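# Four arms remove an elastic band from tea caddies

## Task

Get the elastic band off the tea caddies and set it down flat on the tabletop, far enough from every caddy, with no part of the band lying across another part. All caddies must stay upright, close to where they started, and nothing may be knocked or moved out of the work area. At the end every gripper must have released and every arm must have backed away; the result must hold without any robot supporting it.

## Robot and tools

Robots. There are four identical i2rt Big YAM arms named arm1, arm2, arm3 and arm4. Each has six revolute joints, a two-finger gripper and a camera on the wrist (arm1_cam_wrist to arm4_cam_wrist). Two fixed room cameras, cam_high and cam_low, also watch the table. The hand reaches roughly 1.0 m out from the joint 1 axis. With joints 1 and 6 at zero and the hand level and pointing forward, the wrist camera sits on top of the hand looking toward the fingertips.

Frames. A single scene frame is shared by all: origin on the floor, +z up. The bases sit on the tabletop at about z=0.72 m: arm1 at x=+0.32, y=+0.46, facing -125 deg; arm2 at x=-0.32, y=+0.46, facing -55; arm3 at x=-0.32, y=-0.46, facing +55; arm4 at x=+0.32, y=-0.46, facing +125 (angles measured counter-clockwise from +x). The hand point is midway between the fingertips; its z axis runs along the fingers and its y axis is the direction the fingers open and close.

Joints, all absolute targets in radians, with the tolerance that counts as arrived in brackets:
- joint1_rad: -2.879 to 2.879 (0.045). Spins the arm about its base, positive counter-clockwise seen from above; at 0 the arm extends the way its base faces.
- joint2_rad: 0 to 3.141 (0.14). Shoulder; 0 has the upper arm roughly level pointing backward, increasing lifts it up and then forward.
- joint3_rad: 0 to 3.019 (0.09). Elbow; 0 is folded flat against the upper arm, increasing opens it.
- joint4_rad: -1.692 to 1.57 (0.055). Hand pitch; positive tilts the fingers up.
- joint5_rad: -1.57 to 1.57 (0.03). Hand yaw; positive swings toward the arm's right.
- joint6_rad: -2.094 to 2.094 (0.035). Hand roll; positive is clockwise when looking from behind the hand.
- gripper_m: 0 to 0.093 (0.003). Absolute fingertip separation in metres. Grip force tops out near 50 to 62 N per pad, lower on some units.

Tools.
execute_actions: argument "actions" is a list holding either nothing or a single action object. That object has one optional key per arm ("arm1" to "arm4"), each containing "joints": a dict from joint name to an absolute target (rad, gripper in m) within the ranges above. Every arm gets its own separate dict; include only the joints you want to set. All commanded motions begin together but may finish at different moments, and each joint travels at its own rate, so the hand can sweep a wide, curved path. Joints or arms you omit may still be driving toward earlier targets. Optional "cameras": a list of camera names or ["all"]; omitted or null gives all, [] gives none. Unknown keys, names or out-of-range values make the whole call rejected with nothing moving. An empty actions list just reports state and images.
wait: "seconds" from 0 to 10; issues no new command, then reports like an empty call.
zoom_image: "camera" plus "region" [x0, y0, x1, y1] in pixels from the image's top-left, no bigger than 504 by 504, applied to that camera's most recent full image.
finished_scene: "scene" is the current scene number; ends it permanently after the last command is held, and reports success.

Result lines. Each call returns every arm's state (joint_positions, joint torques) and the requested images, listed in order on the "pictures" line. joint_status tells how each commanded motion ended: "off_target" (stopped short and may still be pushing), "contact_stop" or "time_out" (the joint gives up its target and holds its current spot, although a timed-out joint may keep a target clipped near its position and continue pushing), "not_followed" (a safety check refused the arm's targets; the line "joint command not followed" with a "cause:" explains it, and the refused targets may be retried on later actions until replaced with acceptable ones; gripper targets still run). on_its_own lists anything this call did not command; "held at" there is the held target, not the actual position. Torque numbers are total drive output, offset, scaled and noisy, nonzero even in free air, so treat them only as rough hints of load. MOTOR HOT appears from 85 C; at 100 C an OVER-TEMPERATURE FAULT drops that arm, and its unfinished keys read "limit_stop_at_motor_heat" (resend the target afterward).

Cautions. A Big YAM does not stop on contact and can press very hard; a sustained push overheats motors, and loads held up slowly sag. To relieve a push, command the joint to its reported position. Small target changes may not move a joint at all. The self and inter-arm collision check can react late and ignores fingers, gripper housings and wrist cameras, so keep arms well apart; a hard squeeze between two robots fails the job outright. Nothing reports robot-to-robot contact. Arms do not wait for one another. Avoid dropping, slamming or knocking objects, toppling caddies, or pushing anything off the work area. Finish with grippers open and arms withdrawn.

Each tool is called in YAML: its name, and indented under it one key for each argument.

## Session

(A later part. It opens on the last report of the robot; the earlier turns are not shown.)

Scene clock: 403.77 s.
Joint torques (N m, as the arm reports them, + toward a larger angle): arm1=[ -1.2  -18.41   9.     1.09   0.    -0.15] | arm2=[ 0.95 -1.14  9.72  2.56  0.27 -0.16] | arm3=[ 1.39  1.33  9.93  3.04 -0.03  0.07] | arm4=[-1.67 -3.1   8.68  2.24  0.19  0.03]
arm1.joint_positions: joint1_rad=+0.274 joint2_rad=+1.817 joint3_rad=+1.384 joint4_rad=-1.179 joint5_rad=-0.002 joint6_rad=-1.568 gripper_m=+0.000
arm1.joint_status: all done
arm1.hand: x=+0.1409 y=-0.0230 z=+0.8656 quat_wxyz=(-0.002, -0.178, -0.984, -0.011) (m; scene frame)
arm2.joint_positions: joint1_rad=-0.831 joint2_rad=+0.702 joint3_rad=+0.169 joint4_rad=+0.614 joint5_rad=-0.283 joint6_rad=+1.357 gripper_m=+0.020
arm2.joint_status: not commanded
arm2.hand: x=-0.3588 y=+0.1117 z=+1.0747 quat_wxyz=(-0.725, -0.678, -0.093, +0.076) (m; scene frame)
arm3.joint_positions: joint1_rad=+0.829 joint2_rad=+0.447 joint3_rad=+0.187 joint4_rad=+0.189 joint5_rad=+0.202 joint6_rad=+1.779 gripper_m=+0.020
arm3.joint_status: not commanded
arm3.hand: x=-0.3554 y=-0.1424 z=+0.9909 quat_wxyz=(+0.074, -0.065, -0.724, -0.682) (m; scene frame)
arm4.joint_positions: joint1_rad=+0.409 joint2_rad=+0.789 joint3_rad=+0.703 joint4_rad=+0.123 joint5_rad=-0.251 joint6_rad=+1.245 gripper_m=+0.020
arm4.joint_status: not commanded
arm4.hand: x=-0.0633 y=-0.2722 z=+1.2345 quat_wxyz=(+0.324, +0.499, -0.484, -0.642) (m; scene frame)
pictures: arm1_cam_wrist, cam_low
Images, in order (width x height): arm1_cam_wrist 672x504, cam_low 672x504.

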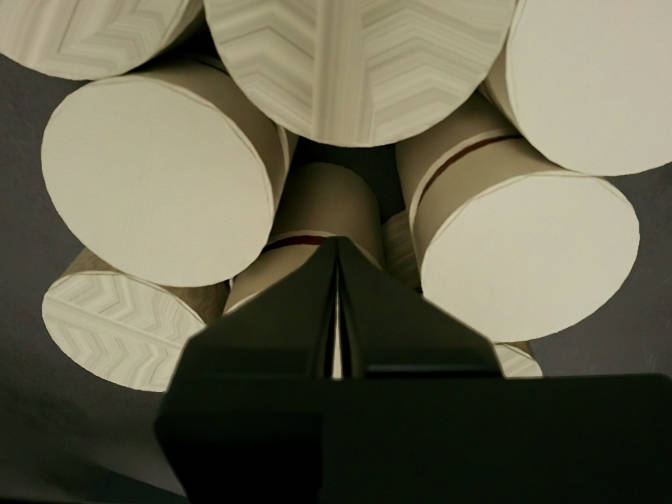

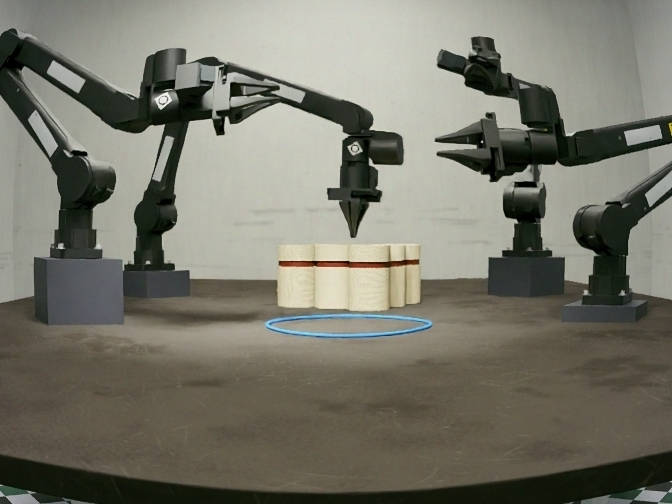

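execute_actions:
  actions:
    - {"arm1": {"joints": {"joint2_rad": 1.885}}}
  cameras: ["arm1_cam_wrist", "cam_low"]

execute_actions:
  actions:
    - {"arm1": {"joints": {"gripper_m": 0.05}}}
  cameras: ["arm1_cam_wrist", "cam_high"]

Scene clock: 410.77 s.
Joint torques (N m, as the arm reports them, + toward a larger angle): arm1=[ -1.2  -16.2    8.85   1.01   0.    -0.16] | arm2=[ 0.81 -0.81  9.64  2.74  0.27 -0.15] | arm3=[ 1.5   1.25 10.04  3.03 -0.01  0.08] | arm4=[-1.72 -3.04  8.66  2.26  0.18  0.03]
arm1.joint_positions: joint1_rad=+0.274 joint2_rad=+1.858 joint3_rad=+1.384 joint4_rad=-1.179 joint5_rad=-0.002 joint6_rad=-1.568 gripper_m=+0.000
arm1.joint_status: all done
arm1.hand: x=+0.1417 y=-0.0208 z=+0.8452 quat_wxyz=(-0.006, -0.178, -0.984, -0.032) (m; scene frame)
arm2.joint_positions: joint1_rad=-0.831 joint2_rad=+0.702 joint3_rad=+0.169 joint4_rad=+0.614 joint5_rad=-0.283 joint6_rad=+1.357 gripper_m=+0.020
arm2.joint_status: not commanded
arm2.hand: x=-0.3588 y=+0.1117 z=+1.0747 quat_wxyz=(-0.725, -0.678, -0.093, +0.076) (m; scene frame)
arm3.joint_positions: joint1_rad=+0.829 joint2_rad=+0.447 joint3_rad=+0.187 joint4_rad=+0.189 joint5_rad=+0.202 joint6_rad=+1.779 gripper_m=+0.020
arm3.joint_status: not commanded
arm3.hand: x=-0.3554 y=-0.1424 z=+0.9909 quat_wxyz=(+0.074, -0.065, -0.724, -0.682) (m; scene frame)
arm4.joint_positions: joint1_rad=+0.409 joint2_rad=+0.789 joint3_rad=+0.703 joint4_rad=+0.123 joint5_rad=-0.251 joint6_rad=+1.245 gripper_m=+0.020
arm4.joint_status: not commanded
arm4.hand: x=-0.0633 y=-0.2722 z=+1.2345 quat_wxyz=(+0.324, +0.499, -0.484, -0.642) (m; scene frame)
pictures: arm1_cam_wrist, cam_low
Images, in order (width x height): arm1_cam_wrist 672x504, cam_low 672x504.

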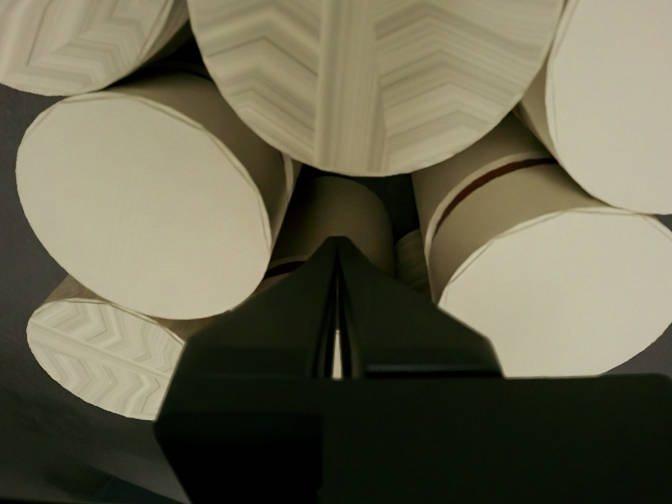

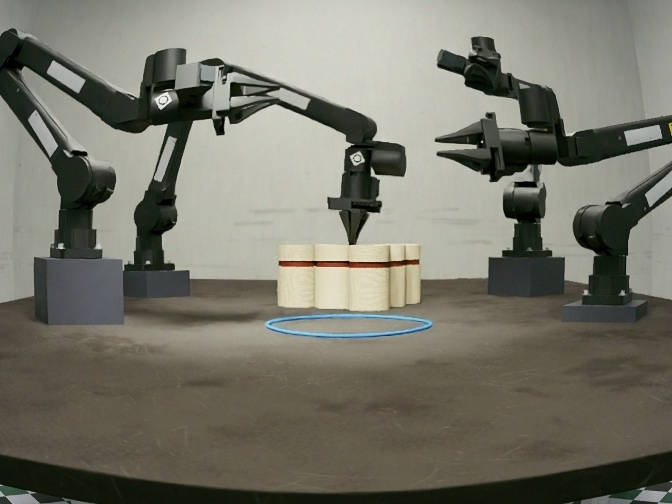

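Scene clock: 411.37 s.
Joint torques (N m, as the arm reports them, + toward a larger angle): arm1=[ -1.07 -15.95   8.73   1.    -0.01  -0.14] | arm2=[ 1.04 -1.22  9.76  2.53  0.23 -0.16] | arm3=[ 1.54  1.35 10.07  3.01 -0.04  0.07] | arm4=[-1.82 -3.12  8.67  2.21  0.18  0.03]
arm1.joint_positions: joint1_rad=+0.274 joint2_rad=+1.858 joint3_rad=+1.384 joint4_rad=-1.177 joint5_rad=-0.002 joint6_rad=-1.569 gripper_m=+0.050
arm1.joint_status: all done
arm1.hand: x=+0.1415 y=-0.0213 z=+0.8452 quat_wxyz=(-0.006, -0.178, -0.984, -0.031) (m; scene frame)
arm2.joint_positions: joint1_rad=-0.831 joint2_rad=+0.702 joint3_rad=+0.169 joint4_rad=+0.614 joint5_rad=-0.283 joint6_rad=+1.357 gripper_m=+0.020
arm2.joint_status: not commanded
arm2.hand: x=-0.3588 y=+0.1117 z=+1.0747 quat_wxyz=(-0.725, -0.678, -0.093, +0.076) (m; scene frame)
arm3.joint_positions: joint1_rad=+0.829 joint2_rad=+0.447 joint3_rad=+0.187 joint4_rad=+0.189 joint5_rad=+0.202 joint6_rad=+1.779 gripper_m=+0.020
arm3.joint_status: not commanded
arm3.hand: x=-0.3554 y=-0.1424 z=+0.9909 quat_wxyz=(+0.074, -0.065, -0.724, -0.682) (m; scene frame)
arm4.joint_positions: joint1_rad=+0.409 joint2_rad=+0.789 joint3_rad=+0.703 joint4_rad=+0.123 joint5_rad=-0.251 joint6_rad=+1.245 gripper_m=+0.020
arm4.joint_status: not commanded
arm4.hand: x=-0.0633 y=-0.2722 z=+1.2345 quat_wxyz=(+0.324, +0.499, -0.484, -0.642) (m; scene frame)
pictures: arm1_cam_wrist, cam_high
Images, in order (width x height): arm1_cam_wrist 672x504, cam_high 672x504.

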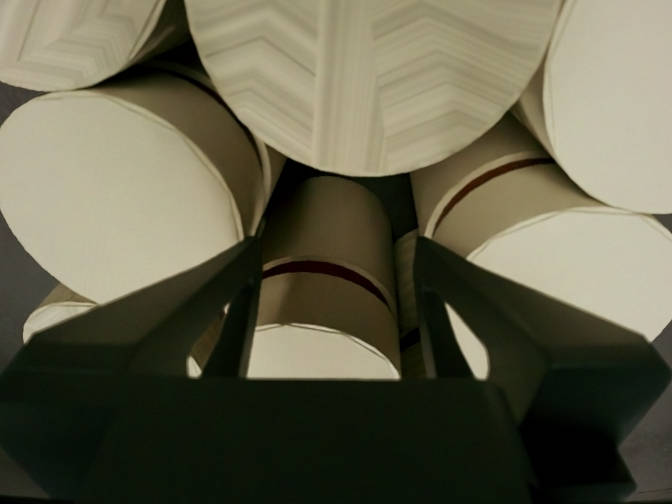

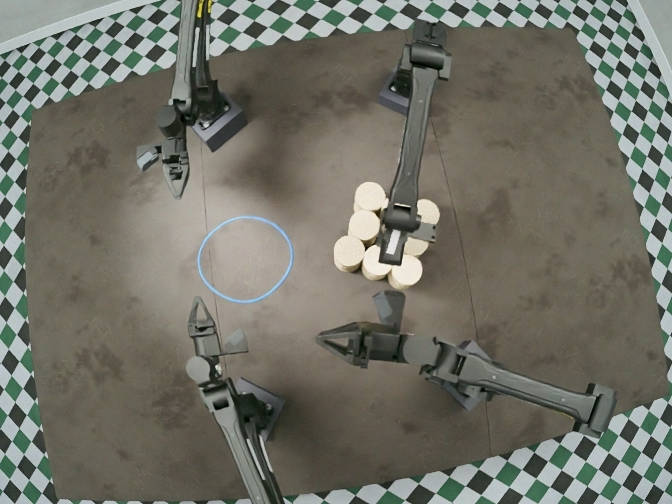

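execute_actions:
  actions:
    - {"arm1": {"joints": {"joint2_rad": 1.915, "gripper_m": 0.064}}}
  cameras: ["arm1_cam_wrist", "cam_low"]

Scene clock: 414.60 s.
Joint torques (N m, as the arm reports them, + toward a larger angle): arm1=[ -1.16 -15.27   8.62   0.89   0.    -0.14] | arm2=[ 1.16 -1.12  9.76  2.51  0.29 -0.18] | arm3=[ 1.49  1.1   9.94  3.   -0.03  0.08] | arm4=[-1.7  -3.03  8.65  2.22  0.19  0.02]
arm1.joint_positions: joint1_rad=+0.274 joint2_rad=+1.881 joint3_rad=+1.384 joint4_rad=-1.176 joint5_rad=-0.002 joint6_rad=-1.569 gripper_m=+0.064
arm1.joint_status: all done
arm1.hand: x=+0.1420 y=-0.0199 z=+0.8337 quat_wxyz=(-0.008, -0.178, -0.983, -0.042) (m; scene frame)
arm2.joint_positions: joint1_rad=-0.831 joint2_rad=+0.702 joint3_rad=+0.169 joint4_rad=+0.614 joint5_rad=-0.283 joint6_rad=+1.357 gripper_m=+0.020
arm2.joint_status: not commanded
arm2.hand: x=-0.3588 y=+0.1117 z=+1.0747 quat_wxyz=(-0.725, -0.678, -0.093, +0.076) (m; scene frame)
arm3.joint_positions: joint1_rad=+0.829 joint2_rad=+0.447 joint3_rad=+0.187 joint4_rad=+0.189 joint5_rad=+0.202 joint6_rad=+1.779 gripper_m=+0.020
arm3.joint_status: not commanded
arm3.hand: x=-0.3554 y=-0.1424 z=+0.9909 quat_wxyz=(+0.074, -0.065, -0.724, -0.682) (m; scene frame)
arm4.joint_positions: joint1_rad=+0.409 joint2_rad=+0.789 joint3_rad=+0.703 joint4_rad=+0.123 joint5_rad=-0.251 joint6_rad=+1.245 gripper_m=+0.020
arm4.joint_status: not commanded
arm4.hand: x=-0.0633 y=-0.2722 z=+1.2345 quat_wxyz=(+0.324, +0.499, -0.484, -0.642) (m; scene frame)
pictures: arm1_cam_wrist, cam_low
Images, in order (width x height): arm1_cam_wrist 672x504, cam_low 672x504.

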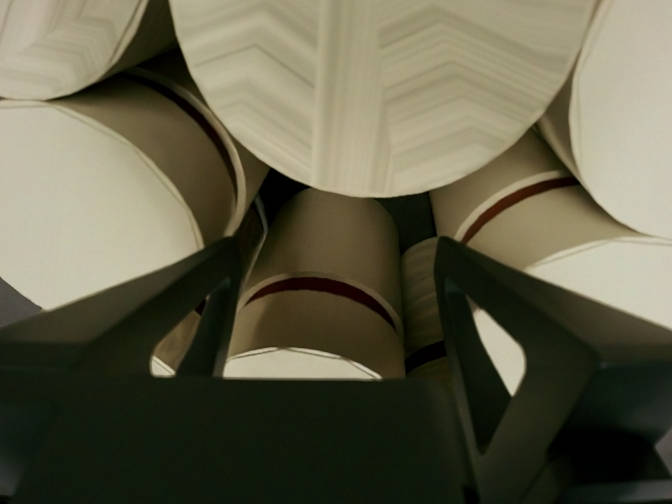

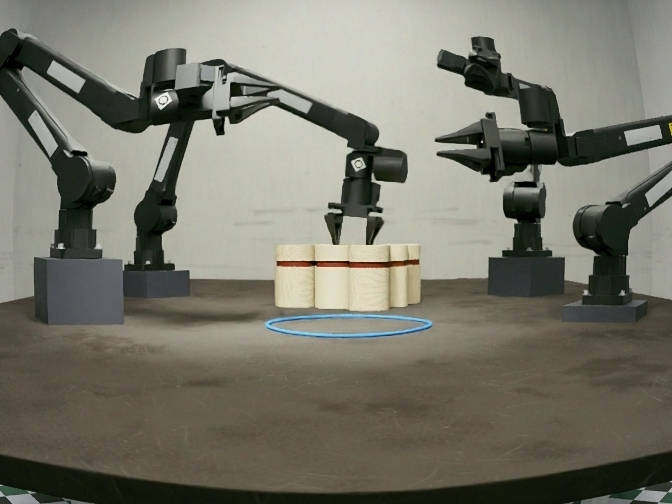

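zoom_image:
  camera: "cam_low"
  region: [250, 190, 450, 330]

Region (250, 190, 450, 330) of cam_low's 672x504 image, scaled by 2.520, with more detail than that image has; it fills the top 353 rows of this view, and the rest is white.

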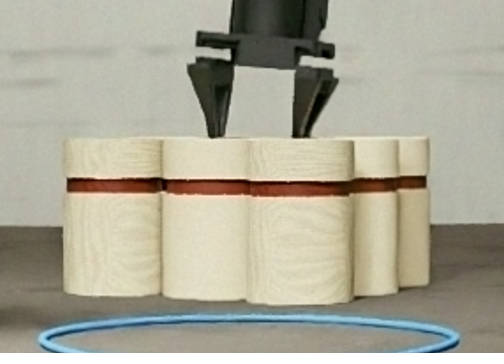

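execute_actions:
  actions:
    - {"arm1": {"joints": {"joint6_rad": 0.015, "gripper_m": 0.01}}}
  cameras: ["arm1_cam_wrist", "cam_low"]

Scene clock: 418.60 s.
Joint torques (N m, as the arm reports them, + toward a larger angle): arm1=[ -0.95 -15.53   8.72   0.98   0.15   0.11] | arm2=[ 0.81 -1.08  9.71  2.68  0.24 -0.15] | arm3=[ 1.68  1.21 10.04  2.97 -0.03  0.08] | arm4=[-1.81 -3.07  8.65  2.21  0.18  0.02]
arm1.joint_positions: joint1_rad=+0.274 joint2_rad=+1.881 joint3_rad=+1.384 joint4_rad=-1.176 joint5_rad=-0.002 joint6_rad=-0.002 gripper_m=+0.010
arm1.joint_status: all done
arm1.hand: x=+0.1420 y=-0.0199 z=+0.8337 quat_wxyz=(+0.024, -0.819, -0.572, -0.035) (m; scene frame)
arm2.joint_positions: joint1_rad=-0.831 joint2_rad=+0.702 joint3_rad=+0.169 joint4_rad=+0.614 joint5_rad=-0.283 joint6_rad=+1.357 gripper_m=+0.020
arm2.joint_status: not commanded
arm2.hand: x=-0.3588 y=+0.1117 z=+1.0747 quat_wxyz=(-0.725, -0.678, -0.093, +0.076) (m; scene frame)
arm3.joint_positions: joint1_rad=+0.829 joint2_rad=+0.447 joint3_rad=+0.187 joint4_rad=+0.189 joint5_rad=+0.202 joint6_rad=+1.779 gripper_m=+0.020
arm3.joint_status: not commanded
arm3.hand: x=-0.3554 y=-0.1424 z=+0.9909 quat_wxyz=(+0.074, -0.065, -0.724, -0.682) (m; scene frame)
arm4.joint_positions: joint1_rad=+0.409 joint2_rad=+0.789 joint3_rad=+0.703 joint4_rad=+0.123 joint5_rad=-0.251 joint6_rad=+1.245 gripper_m=+0.020
arm4.joint_status: not commanded
arm4.hand: x=-0.0633 y=-0.2722 z=+1.2345 quat_wxyz=(+0.324, +0.499, -0.484, -0.642) (m; scene frame)
pictures: arm1_cam_wrist, cam_low
Images, in order (width x height): arm1_cam_wrist 672x504, cam_low 672x504.

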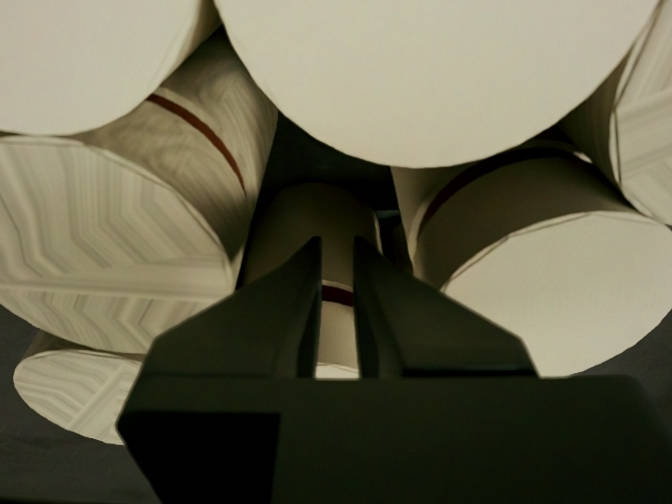

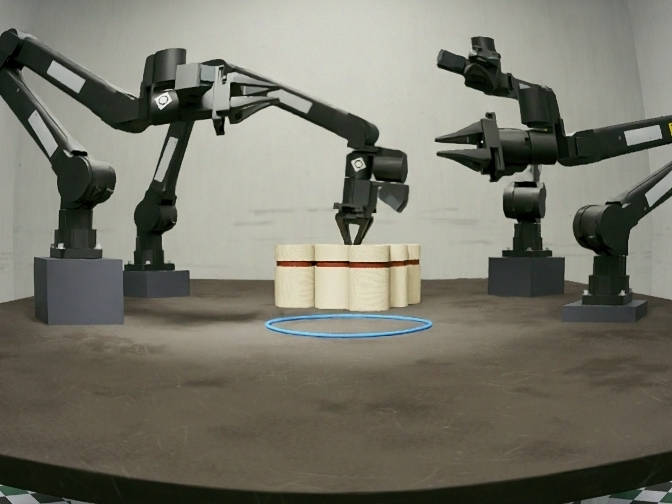

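execute_actions:
  actions:
    - {"arm1": {"joints": {"joint1_rad": 0.258, "gripper_m": 0.07}}}
  cameras: ["arm1_cam_wrist", "cam_low"]

execute_actions:
  actions:
    - {"arm1": {"joints": {"joint2_rad": 1.2, "gripper_m": 0.03}}}
  cameras: ["arm1_cam_wrist", "cam_high", "cam_low"]

Scene clock: 424.20 s.
Joint torques (N m, as the arm reports them, + toward a larger angle): arm1=[ -1.8  -15.48   8.86   1.06   0.09   0.12] | arm2=[ 0.53 -1.05  9.66  2.62  0.25 -0.15] | arm3=[ 1.48  1.22  9.94  3.   -0.03  0.08] | arm4=[-1.8  -3.11  8.67  2.22  0.18  0.03]
arm1.joint_positions: joint1_rad=+0.265 joint2_rad=+1.881 joint3_rad=+1.384 joint4_rad=-1.176 joint5_rad=-0.001 joint6_rad=-0.001 gripper_m=+0.070
arm1.joint_status: all done
arm1.hand: x=+0.1378 y=-0.0183 z=+0.8337 quat_wxyz=(+0.024, -0.822, -0.568, -0.035) (m; scene frame)
arm2.joint_positions: joint1_rad=-0.831 joint2_rad=+0.702 joint3_rad=+0.169 joint4_rad=+0.614 joint5_rad=-0.283 joint6_rad=+1.357 gripper_m=+0.020
arm2.joint_status: not commanded
arm2.hand: x=-0.3588 y=+0.1117 z=+1.0747 quat_wxyz=(-0.725, -0.678, -0.093, +0.076) (m; scene frame)
arm3.joint_positions: joint1_rad=+0.829 joint2_rad=+0.447 joint3_rad=+0.187 joint4_rad=+0.189 joint5_rad=+0.202 joint6_rad=+1.779 gripper_m=+0.020
arm3.joint_status: not commanded
arm3.hand: x=-0.3554 y=-0.1424 z=+0.9909 quat_wxyz=(+0.074, -0.065, -0.724, -0.682) (m; scene frame)
arm4.joint_positions: joint1_rad=+0.409 joint2_rad=+0.789 joint3_rad=+0.703 joint4_rad=+0.123 joint5_rad=-0.251 joint6_rad=+1.245 gripper_m=+0.020
arm4.joint_status: not commanded
arm4.hand: x=-0.0633 y=-0.2722 z=+1.2345 quat_wxyz=(+0.324, +0.499, -0.484, -0.642) (m; scene frame)
pictures: arm1_cam_wrist, cam_low
Images, in order (width x height): arm1_cam_wrist 672x504, cam_low 672x504.

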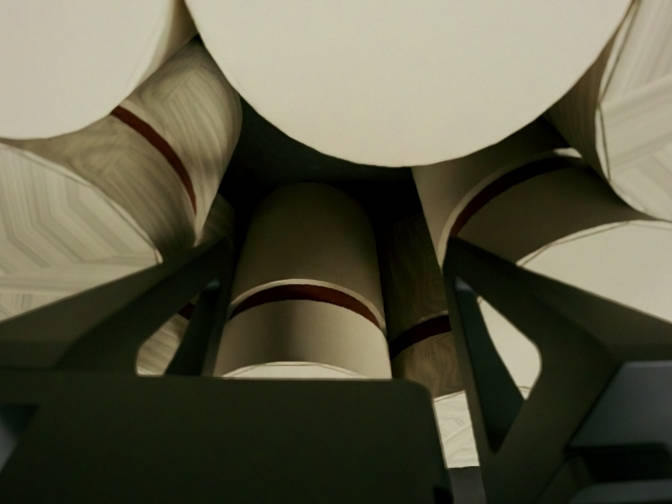

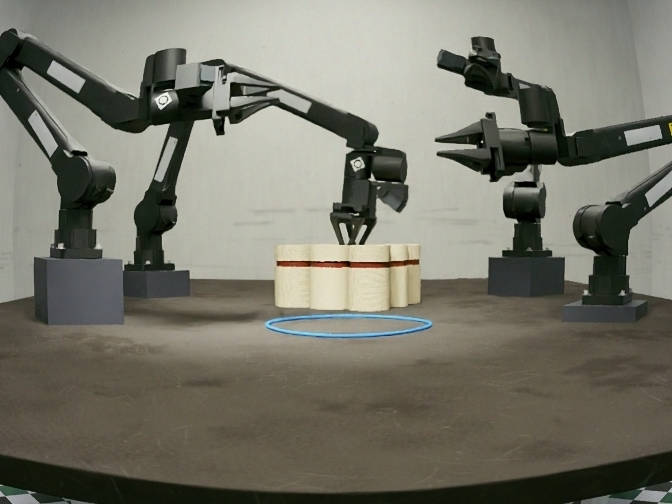

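Scene clock: 425.77 s.
Joint torques (N m, as the arm reports them, + toward a larger angle): arm1=[-1.94 -7.51 10.69  1.94  0.09  0.13] | arm2=[ 1.04 -1.36  9.69  2.54  0.23 -0.12] | arm3=[ 1.41  1.16 10.01  2.96 -0.02  0.09] | arm4=[-1.82 -3.02  8.65  2.23  0.19  0.03]
arm1.joint_positions: joint1_rad=+0.265 joint2_rad=+1.188 joint3_rad=+1.384 joint4_rad=-1.174 joint5_rad=-0.001 joint6_rad=-0.001 gripper_m=+0.030
arm1.joint_status: all done
arm1.hand: x=+0.1606 y=+0.0405 z=+1.1666 quat_wxyz=(-0.170, -0.785, -0.542, +0.247) (m; scene frame)
arm2.joint_positions: joint1_rad=-0.831 joint2_rad=+0.702 joint3_rad=+0.169 joint4_rad=+0.614 joint5_rad=-0.283 joint6_rad=+1.357 gripper_m=+0.020
arm2.joint_status: not commanded
arm2.hand: x=-0.3588 y=+0.1117 z=+1.0747 quat_wxyz=(-0.725, -0.678, -0.093, +0.076) (m; scene frame)
arm3.joint_positions: joint1_rad=+0.829 joint2_rad=+0.447 joint3_rad=+0.187 joint4_rad=+0.189 joint5_rad=+0.202 joint6_rad=+1.779 gripper_m=+0.020
arm3.joint_status: not commanded
arm3.hand: x=-0.3554 y=-0.1424 z=+0.9909 quat_wxyz=(+0.074, -0.065, -0.724, -0.682) (m; scene frame)
arm4.joint_positions: joint1_rad=+0.409 joint2_rad=+0.789 joint3_rad=+0.703 joint4_rad=+0.123 joint5_rad=-0.251 joint6_rad=+1.245 gripper_m=+0.020
arm4.joint_status: not commanded
arm4.hand: x=-0.0633 y=-0.2722 z=+1.2345 quat_wxyz=(+0.324, +0.499, -0.484, -0.642) (m; scene frame)
pictures: arm1_cam_wrist, cam_high, cam_low
Images, in order (width x height): arm1_cam_wrist 672x504, cam_high 672x504, cam_low 672x504.

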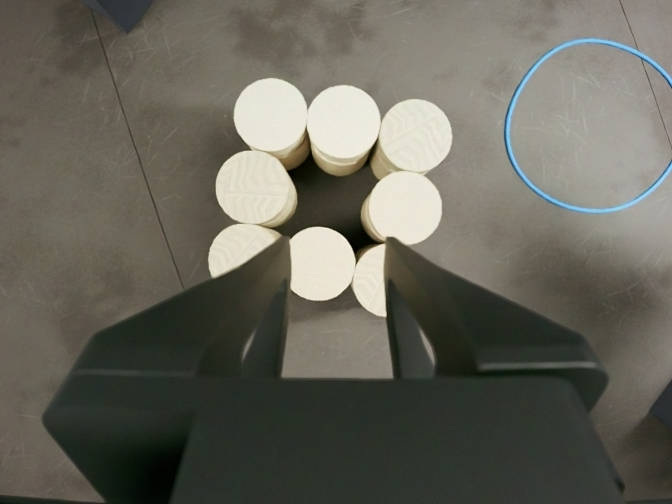

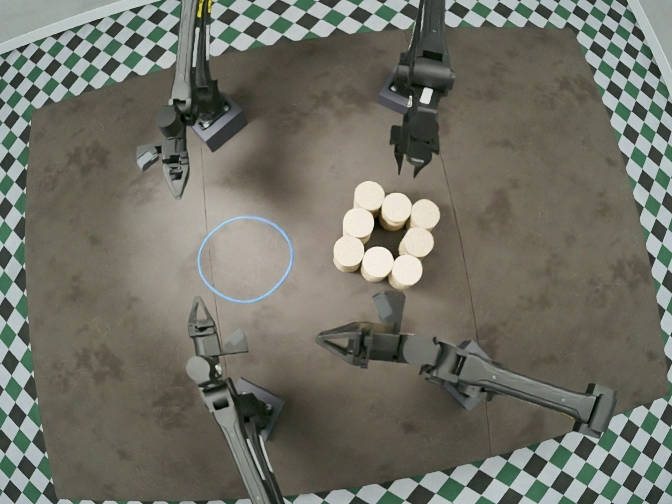

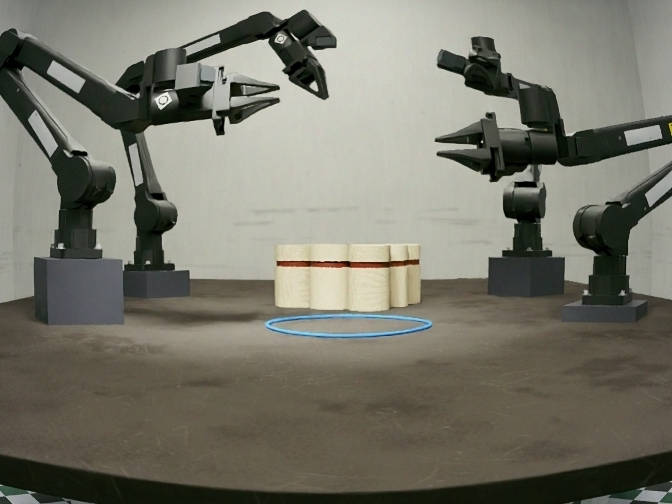

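zoom_image:
  camera: "cam_high"
  region: [300, 150, 480, 320]

Region (300, 150, 480, 320) of cam_high's 672x504 image, scaled by 2.800, with more detail than that image has.

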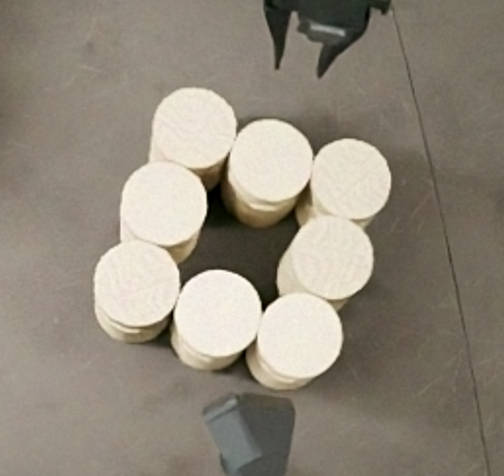

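finished_scene:
  scene: 1

The scene is finished: the task was done.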